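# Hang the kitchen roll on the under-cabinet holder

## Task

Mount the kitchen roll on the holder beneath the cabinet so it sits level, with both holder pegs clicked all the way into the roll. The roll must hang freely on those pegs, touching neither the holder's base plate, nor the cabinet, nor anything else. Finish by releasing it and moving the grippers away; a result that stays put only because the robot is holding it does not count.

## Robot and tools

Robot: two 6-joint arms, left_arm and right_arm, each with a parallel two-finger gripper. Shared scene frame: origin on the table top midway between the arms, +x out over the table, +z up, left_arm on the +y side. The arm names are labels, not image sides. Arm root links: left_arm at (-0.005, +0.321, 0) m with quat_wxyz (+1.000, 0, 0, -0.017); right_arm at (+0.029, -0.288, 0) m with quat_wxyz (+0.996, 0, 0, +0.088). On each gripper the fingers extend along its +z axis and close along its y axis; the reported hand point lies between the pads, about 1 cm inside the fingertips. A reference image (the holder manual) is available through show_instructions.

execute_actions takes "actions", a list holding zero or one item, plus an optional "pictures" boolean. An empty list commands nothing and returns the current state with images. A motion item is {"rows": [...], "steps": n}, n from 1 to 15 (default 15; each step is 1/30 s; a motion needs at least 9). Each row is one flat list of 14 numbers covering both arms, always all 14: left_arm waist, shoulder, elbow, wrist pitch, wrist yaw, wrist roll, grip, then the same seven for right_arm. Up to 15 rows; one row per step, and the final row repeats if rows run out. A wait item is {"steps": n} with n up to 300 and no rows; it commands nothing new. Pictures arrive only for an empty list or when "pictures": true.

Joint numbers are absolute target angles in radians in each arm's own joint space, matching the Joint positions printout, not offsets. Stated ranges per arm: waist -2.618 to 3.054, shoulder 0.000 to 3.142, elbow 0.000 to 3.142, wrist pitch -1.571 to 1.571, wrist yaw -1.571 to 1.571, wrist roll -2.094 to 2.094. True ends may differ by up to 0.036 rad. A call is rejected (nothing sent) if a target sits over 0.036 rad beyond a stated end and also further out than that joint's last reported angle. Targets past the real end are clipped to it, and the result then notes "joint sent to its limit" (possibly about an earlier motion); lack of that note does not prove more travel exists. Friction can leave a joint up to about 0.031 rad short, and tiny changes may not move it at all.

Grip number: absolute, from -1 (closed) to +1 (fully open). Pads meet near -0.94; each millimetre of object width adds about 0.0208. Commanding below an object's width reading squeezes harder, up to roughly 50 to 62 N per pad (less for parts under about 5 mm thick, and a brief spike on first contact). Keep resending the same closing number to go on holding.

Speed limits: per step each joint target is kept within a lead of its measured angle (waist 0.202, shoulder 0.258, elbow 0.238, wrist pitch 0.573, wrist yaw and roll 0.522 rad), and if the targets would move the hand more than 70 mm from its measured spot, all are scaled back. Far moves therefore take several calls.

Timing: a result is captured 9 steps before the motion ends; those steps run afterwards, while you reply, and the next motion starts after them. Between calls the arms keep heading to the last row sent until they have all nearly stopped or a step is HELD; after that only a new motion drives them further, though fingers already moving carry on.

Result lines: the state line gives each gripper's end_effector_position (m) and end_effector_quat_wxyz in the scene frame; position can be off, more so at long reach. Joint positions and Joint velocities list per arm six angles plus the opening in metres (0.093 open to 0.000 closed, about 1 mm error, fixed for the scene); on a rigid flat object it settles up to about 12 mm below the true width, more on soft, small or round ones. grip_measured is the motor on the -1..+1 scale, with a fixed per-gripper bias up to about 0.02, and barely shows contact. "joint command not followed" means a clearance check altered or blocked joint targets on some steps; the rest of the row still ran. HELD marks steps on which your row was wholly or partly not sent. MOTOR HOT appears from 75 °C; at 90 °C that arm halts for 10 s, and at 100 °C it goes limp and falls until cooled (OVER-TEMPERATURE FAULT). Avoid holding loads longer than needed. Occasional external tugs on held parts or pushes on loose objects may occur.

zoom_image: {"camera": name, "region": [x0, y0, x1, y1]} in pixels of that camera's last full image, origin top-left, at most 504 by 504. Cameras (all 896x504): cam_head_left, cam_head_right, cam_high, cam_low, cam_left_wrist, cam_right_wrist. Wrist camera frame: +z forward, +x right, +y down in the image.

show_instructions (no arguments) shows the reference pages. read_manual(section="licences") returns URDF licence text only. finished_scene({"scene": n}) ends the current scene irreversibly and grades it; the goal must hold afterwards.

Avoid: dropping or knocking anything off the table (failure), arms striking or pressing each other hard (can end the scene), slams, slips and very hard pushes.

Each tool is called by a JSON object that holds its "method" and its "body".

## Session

{"method": "execute_actions", "body": {"actions": []}}

{"method": "show_instructions", "body": {}}

Scene clock: 0.00 s of 6000.00 s.
left_arm: end_effector_position=(+0.3282, +0.1631, +0.2913) grip_measured=+0.980 end_effector_quat_wxyz=(+0.567, +0.606, +0.500, -0.245) | right_arm: end_effector_position=(+0.0690, -0.4377, +0.1723) grip_measured=+1.000 end_effector_quat_wxyz=(+0.023, +0.166, +0.958, -0.232)
Joint positions: left_arm=[ 0.03   1.417  1.197 -0.49   1.201  1.149  0.092] | right_arm=[-1.191  0.744  0.905 -1.341  0.27  -0.725  0.093]
Joint velocities: left_arm=[ 0.007 -0.012 -0.002  0.007 -0.022 -0.051  0.   ] | right_arm=[-0.012 -0.002 -0.007 -0.007 -0.051 -0.007  0.   ]

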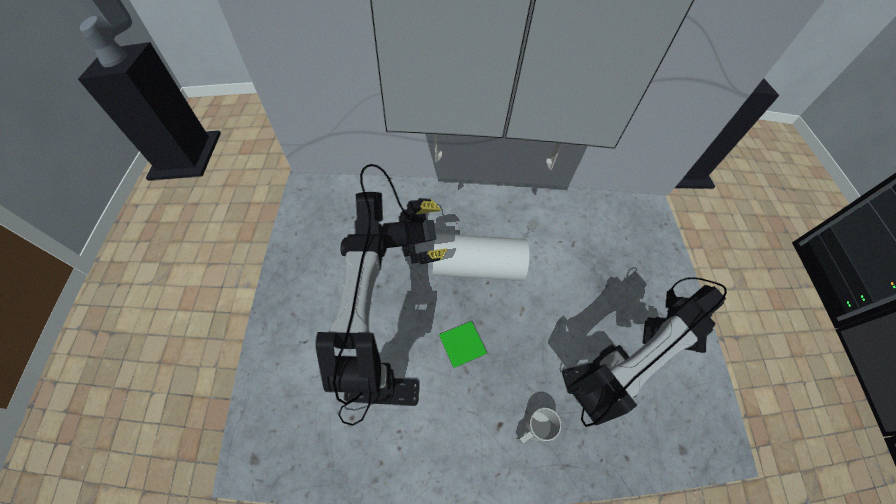

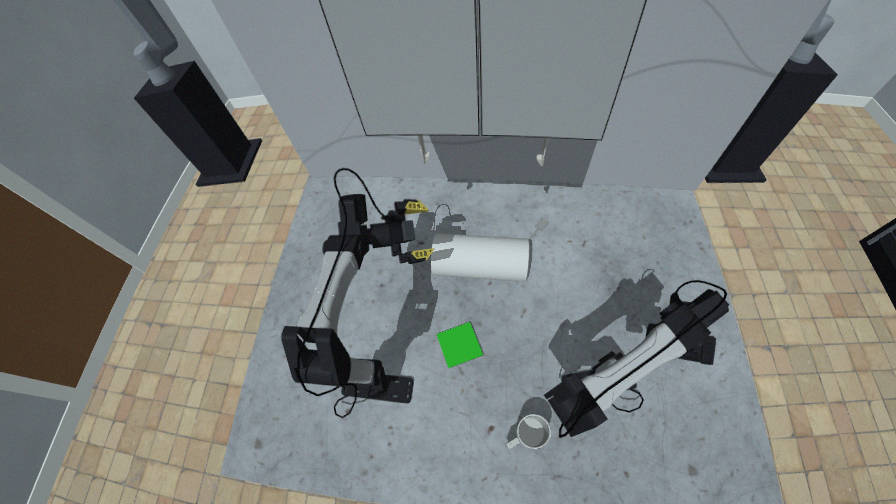

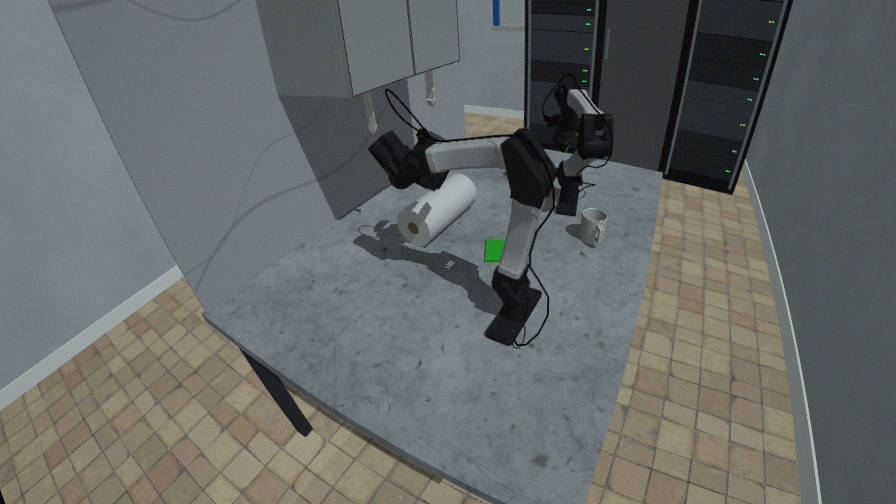

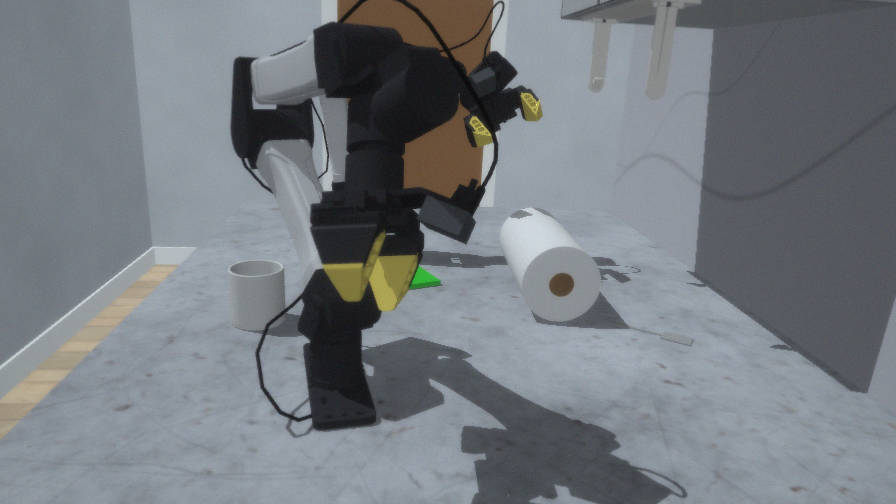

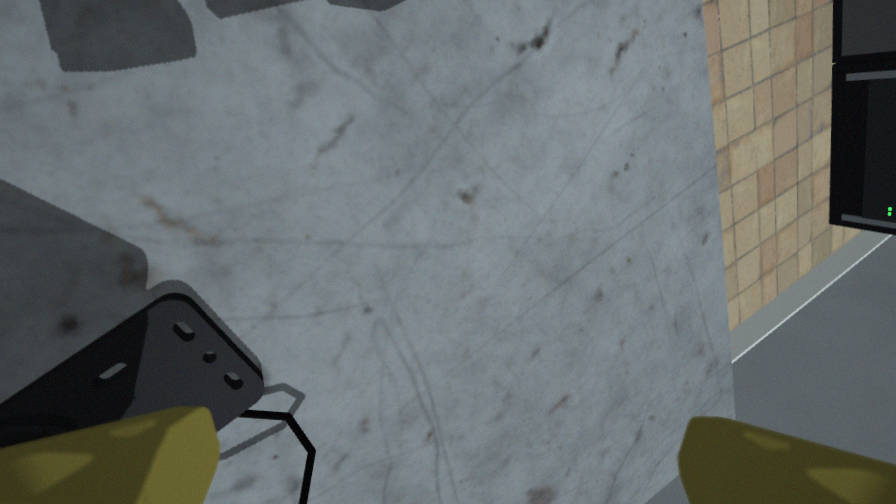

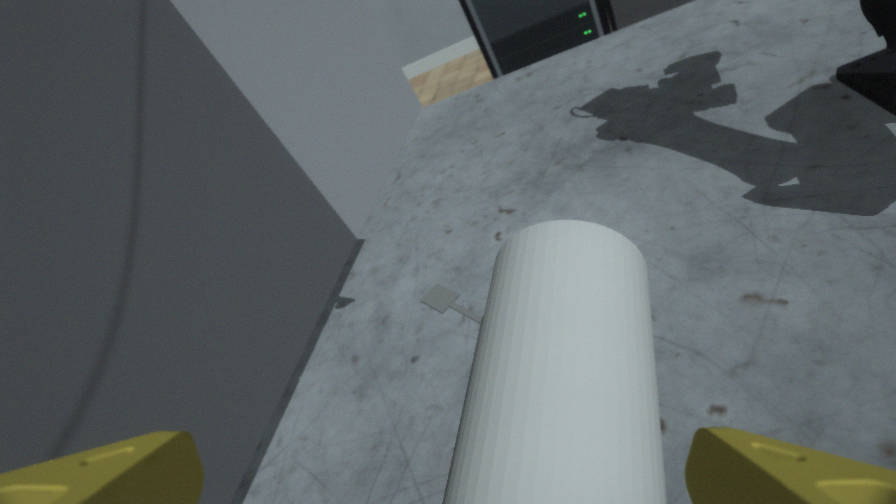

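Reference images for this scene: kitchen roll holder manual.

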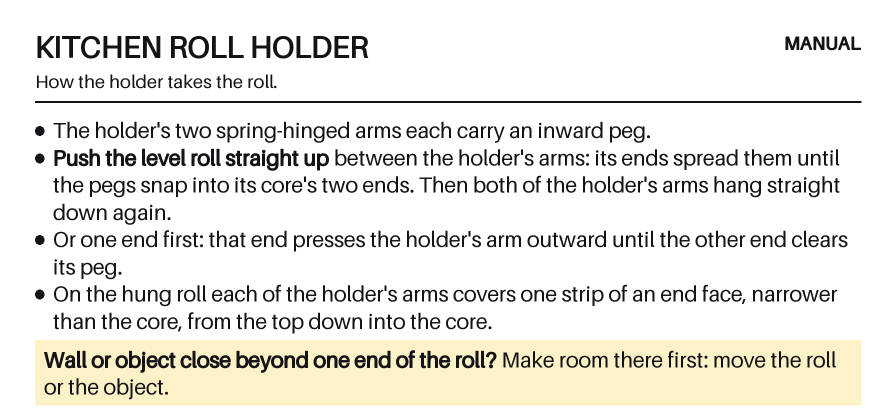

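{"method": "execute_actions", "body": {"actions": [{"rows":[[0.25,1.5,0.75,0.9,1.25,-1.54,0,-0.25,1.3,0.6,0.8,-1.15,1.58,0]]}]}}

{"method": "execute_actions", "body": {"actions": [{"steps":32}]}}

{"method": "execute_actions", "body": {"actions": [{"rows":[[0.25,1.55,0.72,0.96,1.25,-1.54,0,-0.24,1.37,0.58,0.88,-1.15,1.58,0],[0.24,1.6,0.69,1.02,1.25,-1.54,0,-0.23,1.44,0.56,0.96,-1.15,1.58,0],[0.24,1.65,0.66,1.08,1.25,-1.54,0,-0.22,1.51,0.54,1.04,-1.15,1.58,0],[0.23,1.7,0.63,1.14,1.25,-1.54,0,-0.21,1.58,0.52,1.12,-1.15,1.58,0],[0.23,1.75,0.6,1.2,1.25,-1.54,0,-0.2,1.64,0.5,1.2,-1.15,1.58,0],[0.22,1.8,0.58,1.23,1.25,-1.54,0,-0.19,1.7,0.48,1.29,-1.15,1.58,0],[0.21,1.85,0.58,1.23,1.25,-1.54,0,-0.178,1.76,0.465,1.29,-1.15,1.58,0],[0.21,1.9,0.58,1.23,1.25,-1.54,0,-0.178,1.82,0.465,1.29,-1.15,1.58,0],[0.21,1.94,0.58,1.23,1.25,-1.54,0,-0.178,1.87,0.465,1.29,-1.15,1.58,0],[0.21,1.98,0.58,1.23,1.25,-1.54,0,-0.178,1.92,0.465,1.29,-1.15,1.58,0],[0.21,2.02,0.58,1.23,1.25,-1.54,0,-0.178,1.96,0.465,1.29,-1.15,1.58,0],[0.21,2.05,0.58,1.23,1.25,-1.54,0,-0.178,1.995,0.465,1.29,-1.15,1.58,0],[0.21,2.075,0.58,1.23,1.25,-1.54,0,-0.178,2.025,0.465,1.29,-1.15,1.58,0],[0.21,2.095,0.58,1.23,1.25,-1.54,0,-0.178,2.05,0.465,1.29,-1.15,1.58,0]]}]}}

{"method": "execute_actions", "body": {"actions": [{"steps":18}], "pictures": true}}

Scene clock: 2.37 s of 6000.00 s.
left_arm: end_effector_position=(+0.3622, +0.2396, +0.2127) grip_measured=+0.006 end_effector_quat_wxyz=(+0.577, +0.427, +0.633, -0.290) | right_arm: end_effector_position=(+0.1676, -0.4352, +0.1104) grip_measured=+0.006 end_effector_quat_wxyz=(+0.144, +0.190, +0.966, -0.101)
Joint positions: left_arm=[0.25  1.483 0.84  0.118 1.233 0.627 0.045] | right_arm=[-0.995  0.947  0.746 -1.016 -0.005 -0.43   0.046]
Joint velocities: left_arm=[ 0.452  0.642 -1.893  2.718 -0.081 -2.718 -0.008] | right_arm=[ 1.14   1.394 -0.813  1.78  -1.59   1.516 -0.008]
Steps of this call (steps 1 to 65: nothing new was sent; steps 66 to 71: the first 6 steps of this action). Readings (joint positions):
66: left_arm=[0.047 1.419 1.166 -0.416 1.218 1.087] | right_arm=[-1.175 0.753 0.894 -1.314 0.242 -0.686]
67: left_arm=[0.088 1.419 1.119 -0.320 1.231 1.012] | right_arm=[-1.141 0.777 0.870 -1.259 0.195 -0.637]
69: left_arm=[0.189 1.445 0.989 -0.099 1.237 0.827] | right_arm=[-1.071 0.855 0.809 -1.139 0.099 -0.538]
71: the state above

Scene clock: 3.43 s of 6000.00 s.
left_arm: end_effector_position=(+0.3693, +0.2427, +0.2631) grip_measured=+0.002 end_effector_quat_wxyz=(+0.249, -0.134, +0.681, -0.675) | right_arm: end_effector_position=(+0.3579, -0.1594, +0.2830) grip_measured=+0.003 end_effector_quat_wxyz=(+0.232, +0.122, +0.677, +0.688)
Joint positions: left_arm=[ 0.256  1.507  0.735  0.884  1.244 -1.516  0.045] | right_arm=[-0.25   1.28   0.625  0.783 -1.139  1.539  0.045]
Joint velocities: left_arm=[-0.007 -0.002  0.007 -0.007 -0.066 -0.037  0.   ] | right_arm=[-0.017 -0.007 -0.012  0.081 -0.051  0.256  0.   ]
Kept back: nothing.
Steps of this call (steps 1 to 9: the last 9 steps of your previous action; steps 10 to 32: the robot went on to your last target). Readings (joint positions):
1: left_arm=[0.259 1.504 0.786 0.208 1.232 0.527] | right_arm=[-0.955 0.998 0.720 -0.953 -0.061 -0.373]
2: left_arm=[0.259 1.521 0.753 0.294 1.232 0.428] | right_arm=[-0.913 1.051 0.699 -0.887 -0.119 -0.313]
4: left_arm=[0.256 1.532 0.732 0.466 1.232 0.228] | right_arm=[-0.824 1.156 0.667 -0.748 -0.241 -0.187]
8: left_arm=[0.256 1.512 0.735 0.724 1.237 -0.170] | right_arm=[-0.633 1.263 0.631 -0.462 -0.497 0.078]
32: the state above

Scene clock: 3.63 s of 6000.00 s.
left_arm: end_effector_position=(+0.3759, +0.2379, +0.2081) grip_measured=+0.002 end_effector_quat_wxyz=(+0.226, -0.145, +0.684, -0.678) | right_arm: end_effector_position=(+0.3794, -0.1494, +0.2124) grip_measured=+0.003 end_effector_quat_wxyz=(+0.188, +0.140, +0.684, +0.691)
Joint positions: left_arm=[ 0.239  1.68   0.662  1.091  1.245 -1.526  0.045] | right_arm=[-0.217  1.563  0.562  1.062 -1.143  1.562  0.045]
Joint velocities: left_arm=[-0.144  1.595 -0.789  1.004 -0.066 -0.125 -0.   ] | right_arm=[ 0.252  2.107 -0.706  1.56   0.007  0.037 -0.   ]
Steps of this call (steps 1 to 6: the first 6 steps of this action). Readings (joint positions):
1: left_arm=[0.256 1.512 0.735 0.894 1.245 -1.520] | right_arm=[-0.250 1.290 0.622 0.803 -1.142 1.546]
2: left_arm=[0.255 1.525 0.733 0.921 1.245 -1.523] | right_arm=[-0.248 1.316 0.619 0.844 -1.143 1.551]
4: left_arm=[0.249 1.583 0.711 1.005 1.245 -1.525] | right_arm=[-0.236 1.421 0.602 0.951 -1.144 1.557]
6: the state above

Scene clock: 4.23 s of 6000.00 s.
left_arm: end_effector_position=(+0.3683, +0.2276, +0.0634) grip_measured=+0.002 end_effector_quat_wxyz=(+0.082, -0.268, +0.690, -0.668) | right_arm: end_effector_position=(+0.3703, -0.1377, +0.0647) grip_measured=+0.003 end_effector_quat_wxyz=(+0.052, +0.249, +0.704, +0.663)
Joint positions: left_arm=[ 0.215  2.098  0.592  1.206  1.246 -1.534  0.045] | right_arm=[-0.184  2.039  0.48   1.276 -1.145  1.574  0.045]
Joint velocities: left_arm=[-0.012  0.007  0.017  0.051 -0.037 -0.037  0.   ] | right_arm=[ 0.012  0.007 -0.007 -0.022 -0.007 -0.007 -0.001]
Kept back: nothing.
Steps of this call (steps 1 to 9: the last 9 steps of your previous action; steps 10 to 18: the robot went on to your last target). Readings (joint positions):
1: left_arm=[0.233 1.738 0.637 1.119 1.245 -1.528] | right_arm=[-0.207 1.636 0.537 1.107 -1.143 1.564]
2: left_arm=[0.226 1.800 0.617 1.136 1.245 -1.529] | right_arm=[-0.198 1.705 0.515 1.139 -1.144 1.566]
4: left_arm=[0.217 1.914 0.597 1.151 1.246 -1.531] | right_arm=[-0.186 1.830 0.488 1.178 -1.144 1.569]
8: left_arm=[0.215 2.063 0.592 1.170 1.246 -1.533] | right_arm=[-0.184 1.996 0.480 1.225 -1.145 1.572]
18: the state above

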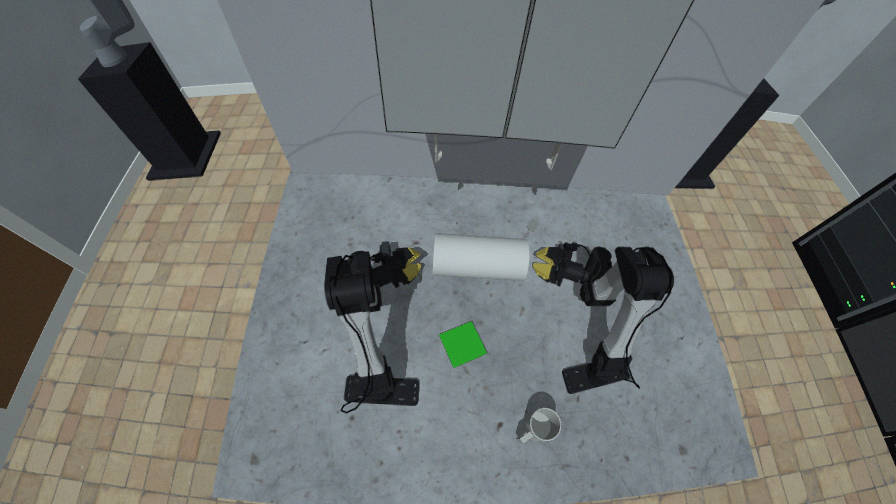

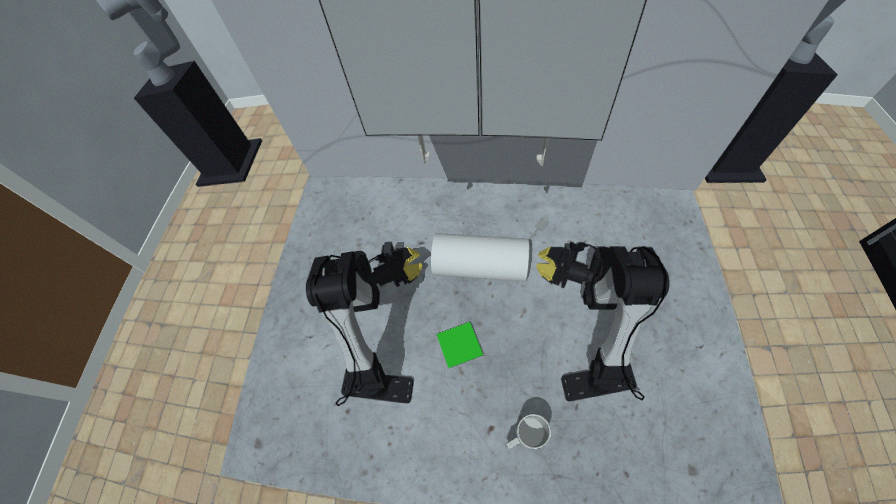

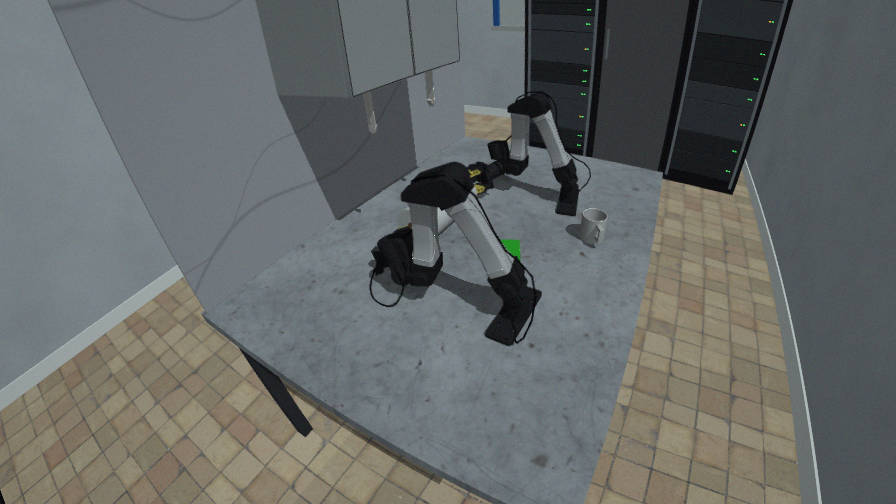

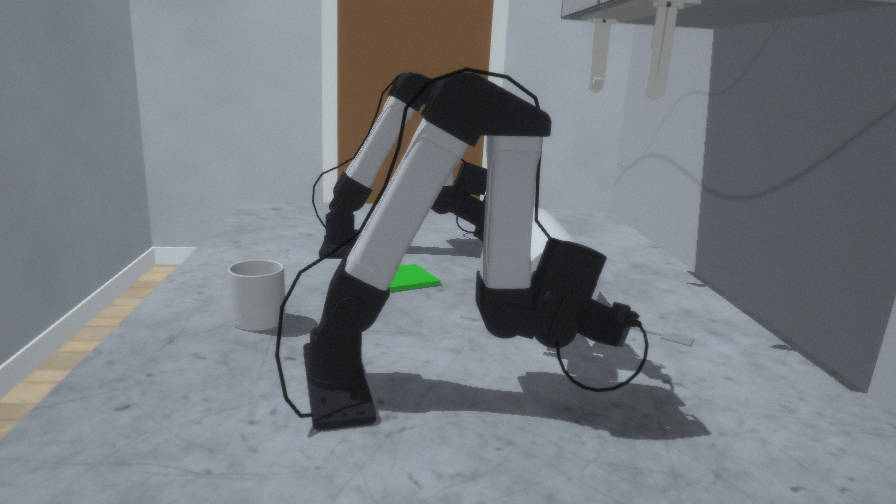

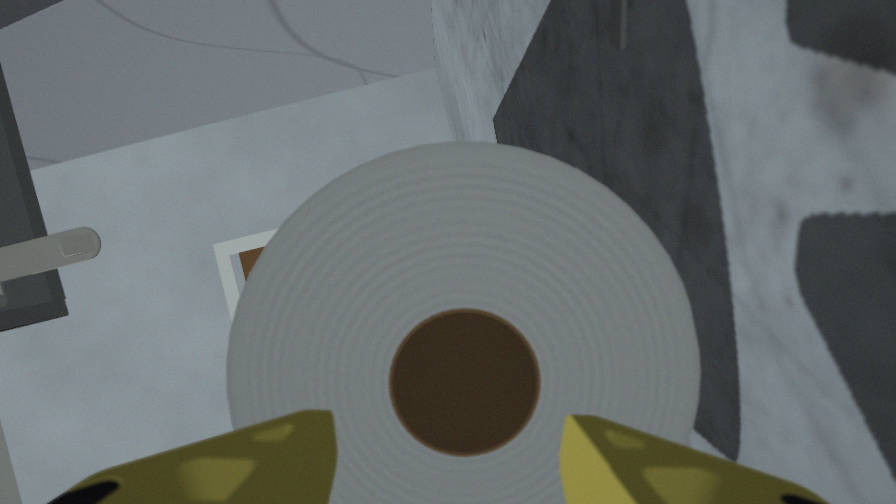

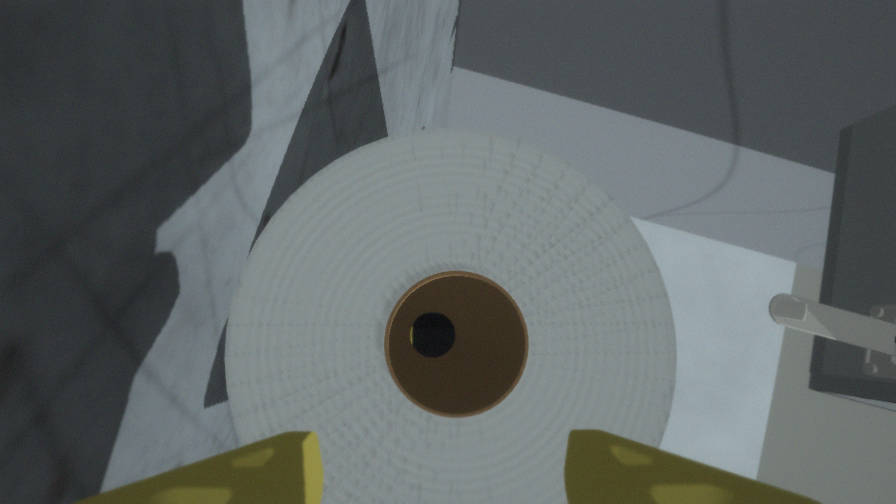

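{"method": "execute_actions", "body": {"actions": [{"rows":[[0.2,2.098,0.59,1.215,1.23,-1.54,0,-0.17,2.045,0.48,1.28,-1.155,1.58,0],[0.185,2.098,0.59,1.215,1.21,-1.54,0,-0.156,2.045,0.48,1.28,-1.16,1.58,0],[0.17,2.098,0.59,1.215,1.195,-1.54,0,-0.142,2.045,0.48,1.28,-1.165,1.58,0],[0.155,2.098,0.59,1.215,1.195,-1.54,0,-0.128,2.045,0.48,1.28,-1.165,1.58,0],[0.14,2.098,0.59,1.215,1.195,-1.54,0,-0.114,2.045,0.48,1.28,-1.165,1.58,0],[0.128,2.098,0.59,1.215,1.195,-1.54,0,-0.102,2.045,0.48,1.28,-1.165,1.58,0],[0.116,2.098,0.59,1.215,1.195,-1.54,0,-0.092,2.045,0.48,1.28,-1.165,1.58,0],[0.106,2.098,0.59,1.215,1.195,-1.54,0,-0.082,2.045,0.48,1.28,-1.165,1.58,0],[0.096,2.098,0.59,1.215,1.195,-1.54,0,-0.073,2.045,0.48,1.28,-1.165,1.58,0],[0.088,2.098,0.59,1.215,1.195,-1.54,0,-0.065,2.045,0.48,1.28,-1.165,1.58,0],[0.08,2.098,0.59,1.215,1.2,-1.54,0,-0.057,2.045,0.48,1.28,-1.17,1.58,0]]}]}}

{"method": "execute_actions", "body": {"actions": [{"steps":12}], "pictures": true}}

Scene clock: 5.53 s of 6000.00 s.
left_arm: end_effector_position=(+0.3677, +0.2104, +0.0628) grip_measured=+0.002 end_effector_quat_wxyz=(+0.078, -0.258, +0.696, -0.666) | right_arm: end_effector_position=(+0.3619, -0.1208, +0.0663) grip_measured=+0.003 end_effector_quat_wxyz=(+0.037, +0.227, +0.710, +0.666)
Joint positions: left_arm=[ 0.162  2.098  0.592  1.214  1.214 -1.534  0.045] | right_arm=[-0.135  2.039  0.48   1.285 -1.152  1.574  0.045]
Joint velocities: left_arm=[-0.476  0.007 -0.017 -0.007 -0.125 -0.022  0.001] | right_arm=[ 0.422 -0.007 -0.017 -0.022  0.007  0.037  0.   ]
Steps of this call (steps 1 to 30: the robot went on to your last target; steps 31 to 33: nothing new was sent; steps 34 to 39: the first 6 steps of this action). Readings (joint positions):
34: left_arm=[0.214 2.098 0.592 1.214 1.244 -1.534] | right_arm=[-0.184 2.039 0.480 1.285 -1.145 1.574]
35: left_arm=[0.211 2.098 0.592 1.214 1.239 -1.534] | right_arm=[-0.181 2.039 0.480 1.285 -1.146 1.574]
37: left_arm=[0.192 2.098 0.592 1.214 1.223 -1.534] | right_arm=[-0.164 2.039 0.480 1.285 -1.149 1.574]
39: the state above

Scene clock: 5.93 s of 6000.00 s.
left_arm: end_effector_position=(+0.3630, +0.1884, +0.0618) grip_measured=+0.002 end_effector_quat_wxyz=(+0.064, -0.243, +0.703, -0.665) | right_arm: end_effector_position=(+0.3509, -0.1018, +0.0666) grip_measured=+0.003 end_effector_quat_wxyz=(+0.015, +0.205, +0.716, +0.668)
Joint positions: left_arm=[ 0.098  2.098  0.592  1.214  1.192 -1.534  0.045] | right_arm=[-0.078  2.039  0.48   1.286 -1.157  1.576  0.045]
Joint velocities: left_arm=[ 0.002 -0.002 -0.012  0.007 -0.051 -0.022 -0.001] | right_arm=[-0.007  0.012  0.002 -0.051 -0.051 -0.066 -0.   ]
Kept back: nothing.
Steps of this call (steps 1 to 9: the last 9 steps of your previous action; steps 10 to 12: the robot went on to your last target). Readings (joint positions):
1: left_arm=[0.146 2.098 0.592 1.214 1.211 -1.534] | right_arm=[-0.121 2.039 0.480 1.285 -1.153 1.574]
2: left_arm=[0.131 2.098 0.592 1.214 1.209 -1.534] | right_arm=[-0.107 2.039 0.480 1.285 -1.155 1.574]
4: left_arm=[0.107 2.098 0.592 1.214 1.207 -1.534] | right_arm=[-0.086 2.039 0.480 1.285 -1.157 1.574]
8: left_arm=[0.098 2.098 0.592 1.214 1.193 -1.534] | right_arm=[-0.078 2.039 0.480 1.286 -1.157 1.575]
12: the state above

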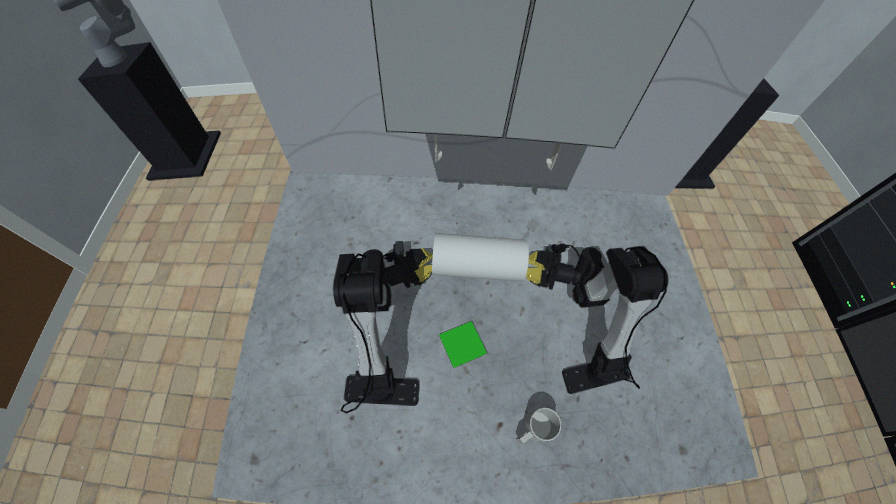

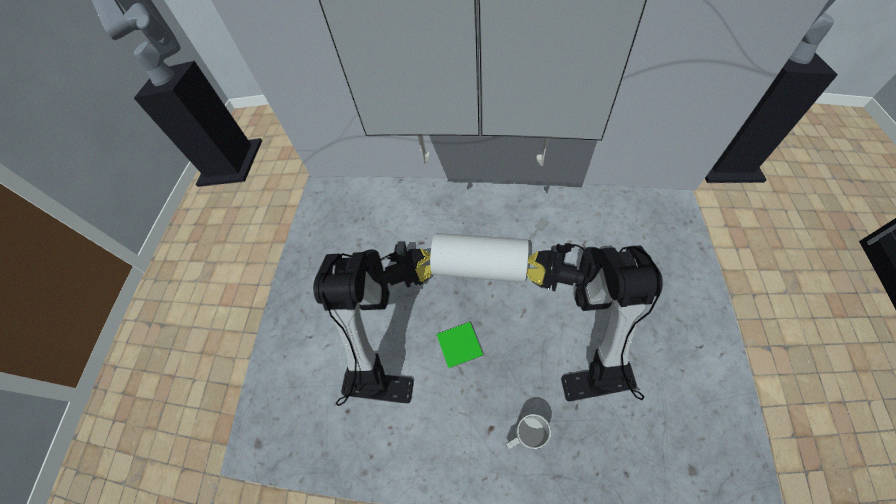

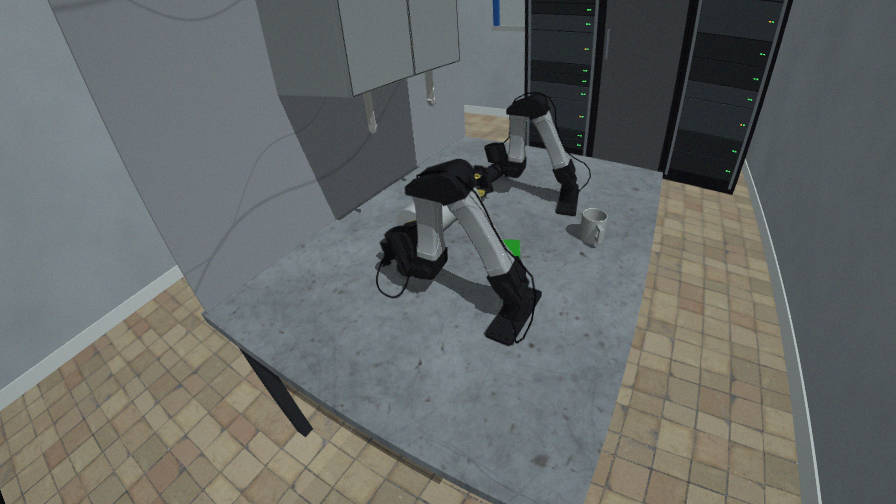

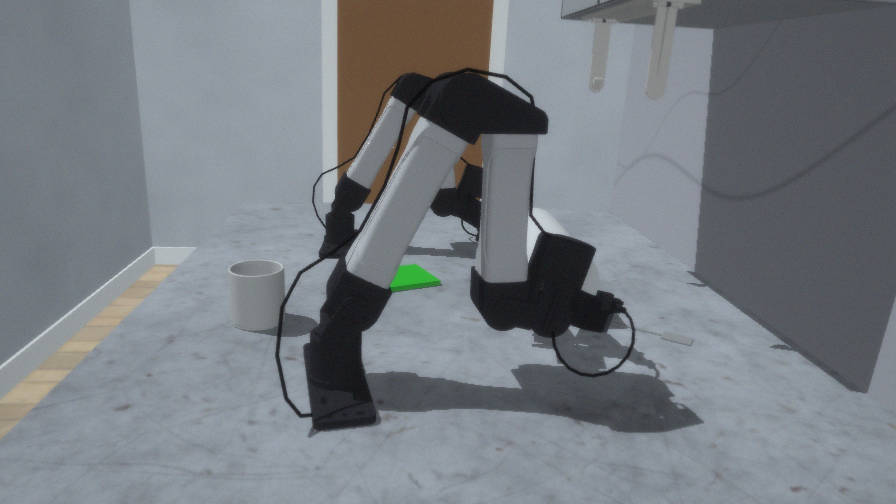

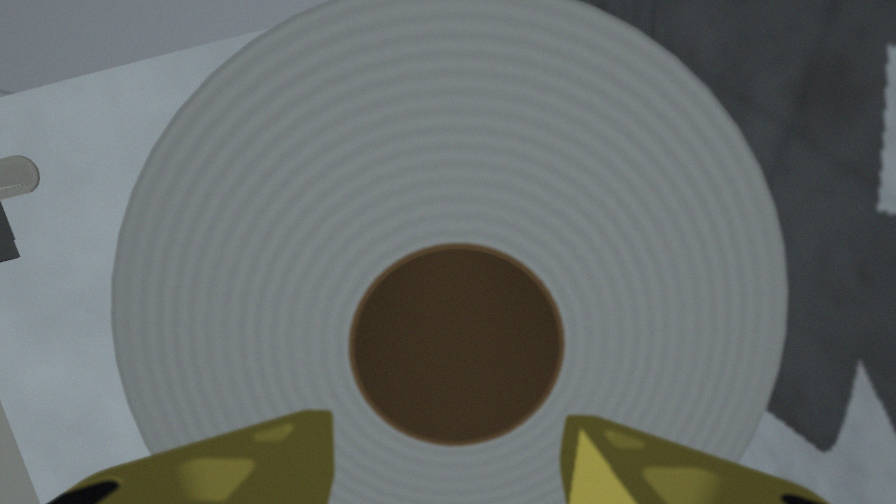

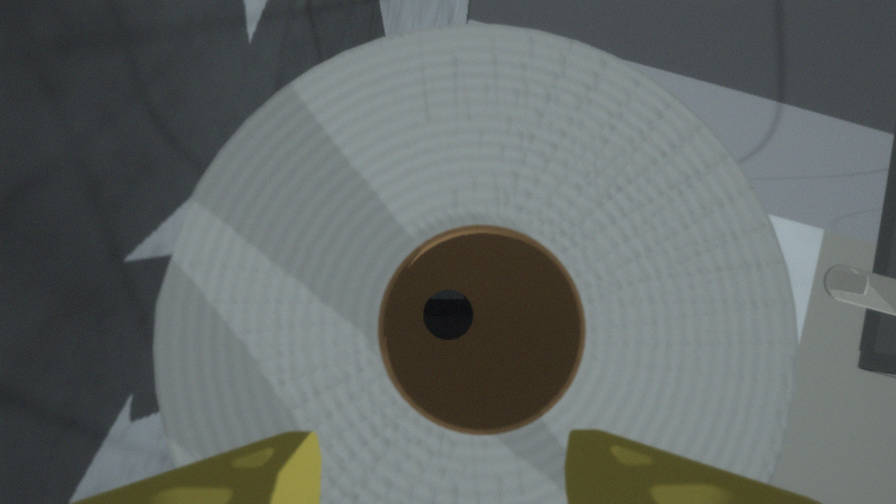

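{"method": "execute_actions", "body": {"actions": [{"rows":[[0.07,2.098,0.6,1.22,1.22,-1.54,0,-0.047,2.04,0.49,1.29,-1.18,1.58,0],[0.06,2.098,0.6,1.22,1.24,-1.54,0,-0.037,2.04,0.49,1.29,-1.195,1.58,0],[0.045,2.098,0.6,1.22,1.26,-1.54,0,-0.025,2.04,0.49,1.29,-1.21,1.58,0],[0.03,2.098,0.6,1.22,1.29,-1.54,0,-0.01,2.04,0.49,1.29,-1.23,1.58,0],[0.03,2.09,0.6,1.225,1.29,-1.54,0,-0.01,2.03,0.49,1.29,-1.23,1.58,0],[0.03,2.08,0.61,1.235,1.29,-1.54,0,-0.01,2.02,0.5,1.3,-1.23,1.58,0],[0.028,2.07,0.634,1.245,1.29,-1.542,0,-0.012,2.01,0.522,1.307,-1.23,1.577,0],[0.026,2.06,0.658,1.255,1.29,-1.544,0,-0.013,2.0,0.545,1.314,-1.23,1.573,0],[0.024,2.055,0.683,1.265,1.288,-1.546,0,-0.015,1.995,0.567,1.321,-1.23,1.57,0],[0.021,2.055,0.707,1.275,1.287,-1.548,0,-0.016,1.99,0.59,1.328,-1.23,1.567,0],[0.019,2.055,0.731,1.285,1.286,-1.55,0,-0.017,1.985,0.612,1.335,-1.23,1.563,0],[0.017,2.055,0.755,1.295,1.285,-1.552,0,-0.019,1.98,0.634,1.342,-1.23,1.56,0],[0.015,2.055,0.78,1.305,1.284,-1.554,0,-0.02,1.977,0.657,1.349,-1.23,1.557,0],[0.013,2.055,0.804,1.315,1.283,-1.556,0,-0.022,1.974,0.679,1.356,-1.23,1.553,0],[0.011,2.055,0.828,1.325,1.282,-1.558,0,-0.023,1.971,0.702,1.363,-1.235,1.55,0]]}]}}

{"method": "execute_actions", "body": {"actions": [{"rows":[[0.008,2.06,0.852,1.335,1.281,-1.56,0,-0.025,1.968,0.724,1.37,-1.235,1.547,0],[0.006,2.06,0.877,1.345,1.28,-1.562,0,-0.026,1.965,0.746,1.377,-1.235,1.543,0],[0.004,2.06,0.901,1.355,1.28,-1.564,0,-0.028,1.962,0.769,1.384,-1.235,1.54,0],[0.002,2.06,0.925,1.365,1.279,-1.566,0,-0.029,1.959,0.791,1.391,-1.235,1.537,0],[0,2.06,0.949,1.375,1.278,-1.568,0,-0.03,1.956,0.814,1.398,-1.235,1.533,0],[-0.002,2.06,0.974,1.385,1.277,-1.57,0,-0.032,1.953,0.836,1.405,-1.235,1.53,0],[-0.005,2.06,0.998,1.395,1.276,-1.572,0,-0.033,1.95,0.858,1.412,-1.24,1.527,0],[-0.007,2.06,1.022,1.405,1.275,-1.574,0,-0.035,1.947,0.881,1.419,-1.24,1.523,0],[-0.009,2.06,1.046,1.415,1.274,-1.577,0,-0.036,1.945,0.903,1.426,-1.24,1.52,0],[-0.011,2.06,1.071,1.425,1.274,-1.58,0,-0.038,1.945,0.926,1.433,-1.24,1.517,0],[-0.013,2.06,1.095,1.435,1.273,-1.582,0,-0.039,1.945,0.948,1.44,-1.24,1.513,0],[-0.016,2.06,1.119,1.445,1.272,-1.584,0,-0.041,1.945,0.97,1.447,-1.24,1.51,0],[-0.018,2.06,1.143,1.455,1.271,-1.586,0,-0.042,1.945,0.993,1.454,-1.24,1.507,0],[-0.02,2.06,1.165,1.465,1.27,-1.588,0,-0.044,1.945,1.012,1.461,-1.24,1.503,0],[-0.022,2.06,1.182,1.475,1.27,-1.59,0,-0.045,1.945,1.027,1.468,-1.24,1.5,0]]}]}}

{"method": "execute_actions", "body": {"actions": [{"steps":20}], "pictures": true}}

Scene clock: 8.50 s of 6000.00 s.
left_arm: end_effector_position=(+0.3624, +0.1867, +0.0619) grip_measured=+0.002 end_effector_quat_wxyz=(+0.063, -0.241, +0.704, -0.665) | right_arm: end_effector_position=(+0.3484, -0.0990, +0.0681) grip_measured=+0.003 end_effector_quat_wxyz=(+0.012, +0.197, +0.716, +0.670)
Joint positions: left_arm=[ 0.094  2.098  0.592  1.214  1.192 -1.534  0.045] | right_arm=[-0.071  2.039  0.48   1.294 -1.167  1.578  0.045]
Joint velocities: left_arm=[-0.002 -0.002 -0.002  0.037 -0.081 -0.037  0.   ] | right_arm=[ 0.017 -0.007 -0.007  0.007 -0.051 -0.051 -0.   ]
Steps of this call (steps 1 to 30: the robot went on to your last target; steps 31 to 71: nothing new was sent; steps 72 to 77: the first 6 steps of this action). Readings (joint positions):
72: left_arm=[0.098 2.098 0.592 1.214 1.193 -1.534] | right_arm=[-0.078 2.039 0.480 1.287 -1.157 1.576]
73: left_arm=[0.097 2.098 0.592 1.214 1.194 -1.534] | right_arm=[-0.077 2.039 0.480 1.288 -1.159 1.576]
75: left_arm=[0.094 2.098 0.592 1.214 1.195 -1.534] | right_arm=[-0.072 2.039 0.480 1.290 -1.163 1.577]
77: the state above

Scene clock: 9.00 s of 6000.00 s.
left_arm: end_effector_position=(+0.4428, +0.1888, +0.1631) grip_measured=+0.002 end_effector_quat_wxyz=(+0.217, -0.107, +0.678, -0.695) | right_arm: end_effector_position=(+0.4141, -0.0935, +0.1656) grip_measured=+0.003 end_effector_quat_wxyz=(+0.154, +0.044, +0.687, +0.708)
Joint positions: left_arm=[ 0.082  2.082  0.917  1.312  1.157 -1.559  0.045] | right_arm=[-0.079  1.982  0.767  1.353 -1.192  1.55   0.045]
Joint velocities: left_arm=[-0.056 -0.002  0.691  0.3   -0.066 -0.095 -0.001] | right_arm=[-0.061 -0.071  0.613  0.081 -0.007 -0.081 -0.   ]
Steps of this call (steps 1 to 9: the last 9 steps of your previous action; steps 10 to 15: the first 6 steps of this action). Readings (joint positions):
10: left_arm=[0.088 2.082 0.795 1.260 1.166 -1.546] | right_arm=[-0.071 1.995 0.658 1.324 -1.183 1.567]
11: left_arm=[0.087 2.082 0.820 1.272 1.163 -1.549] | right_arm=[-0.072 1.991 0.680 1.330 -1.185 1.564]
13: left_arm=[0.085 2.082 0.869 1.292 1.160 -1.554] | right_arm=[-0.074 1.986 0.724 1.342 -1.189 1.557]
15: the state above

Scene clock: 9.67 s of 6000.00 s.
left_arm: end_effector_position=(+0.4664, +0.1809, +0.2627) grip_measured=+0.002 end_effector_quat_wxyz=(-0.333, -0.031, -0.628, +0.703) | right_arm: end_effector_position=(+0.4465, -0.1014, +0.2547) grip_measured=+0.003 end_effector_quat_wxyz=(+0.291, -0.083, +0.639, +0.707)
Joint positions: left_arm=[ 0.062  2.072  1.166  1.447  1.151 -1.582  0.045] | right_arm=[-0.105  1.961  1.002  1.446 -1.2    1.51   0.045]
Joint velocities: left_arm=[-0.012  0.012 -0.017 -0.022 -0.051 -0.007  0.001] | right_arm=[-0.002 -0.007  0.002 -0.037 -0.051 -0.007  0.001]
Kept back: nothing.
Steps of this call (steps 1 to 9: the last 9 steps of your previous action; steps 10 to 20: the robot went on to your last target). Readings (joint positions):
1: left_arm=[0.080 2.082 0.941 1.322 1.156 -1.561] | right_arm=[-0.081 1.980 0.789 1.359 -1.193 1.547]
2: left_arm=[0.079 2.082 0.964 1.332 1.156 -1.563] | right_arm=[-0.083 1.978 0.811 1.365 -1.195 1.544]
4: left_arm=[0.075 2.082 1.013 1.352 1.154 -1.568] | right_arm=[-0.088 1.974 0.856 1.377 -1.197 1.538]
8: left_arm=[0.068 2.082 1.109 1.394 1.153 -1.577] | right_arm=[-0.098 1.971 0.947 1.405 -1.200 1.524]
20: the state above

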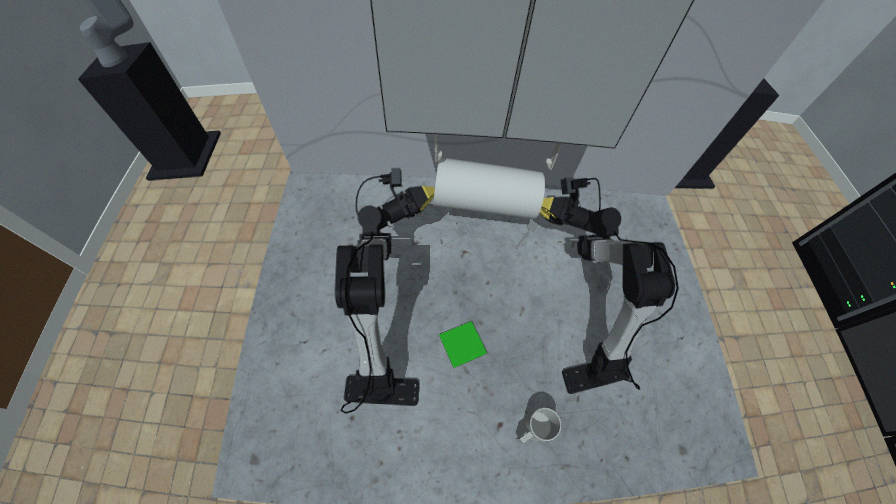

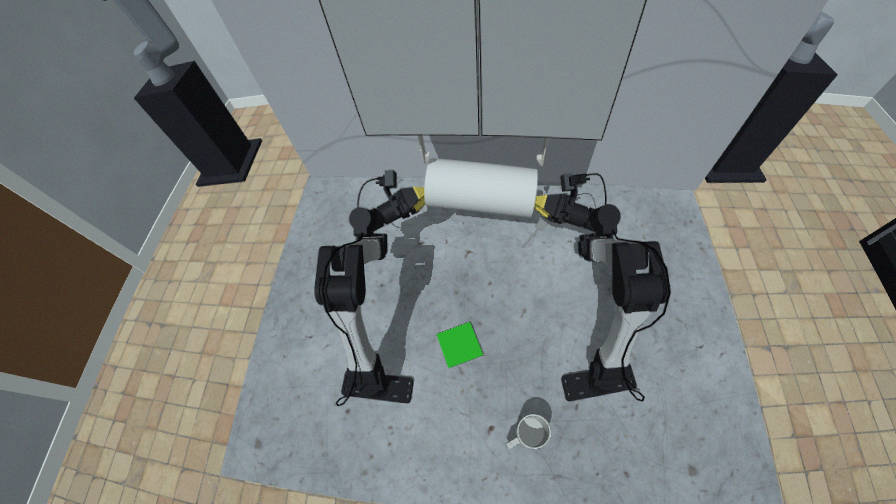

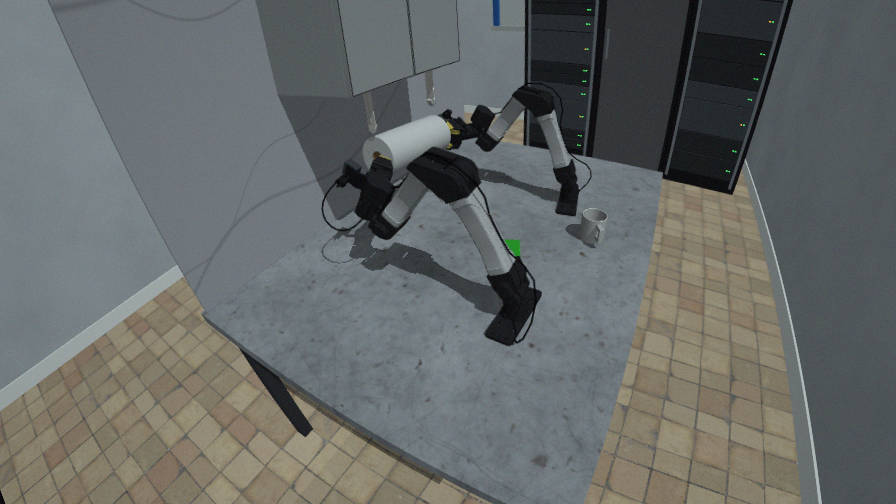

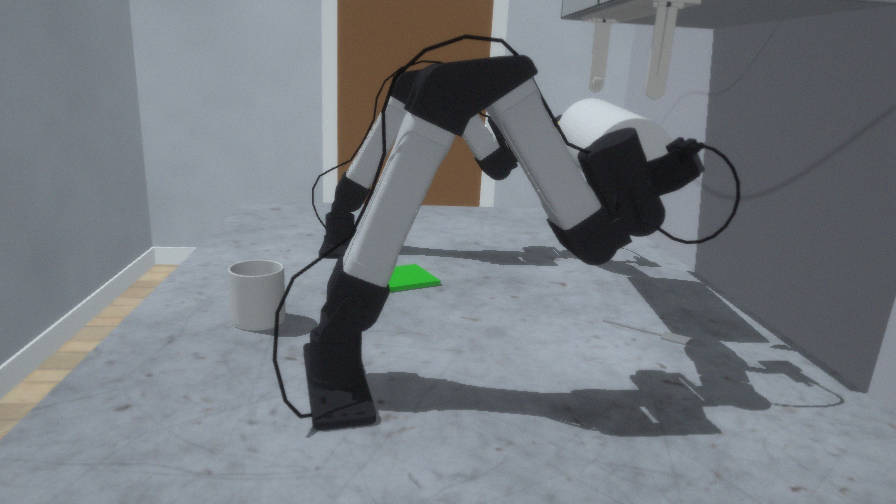

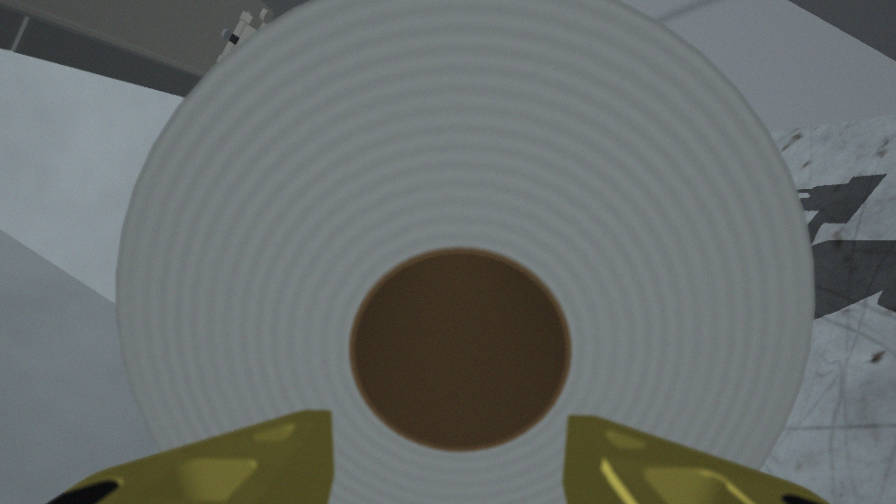

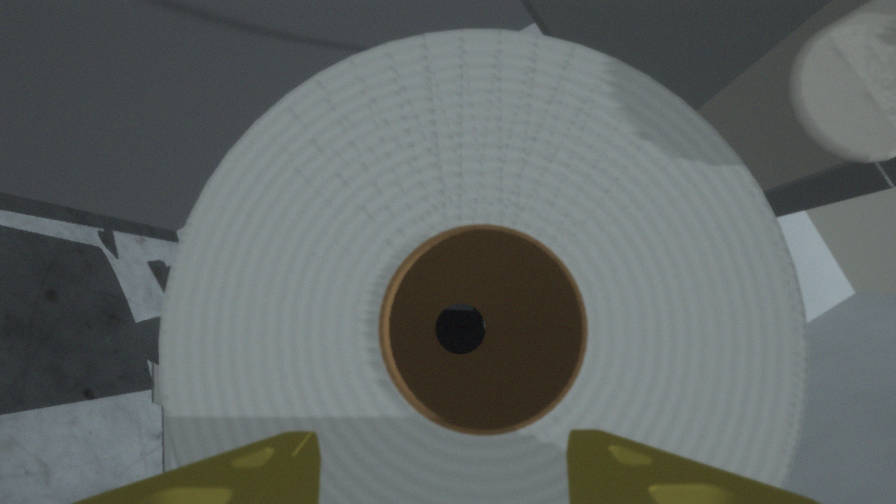

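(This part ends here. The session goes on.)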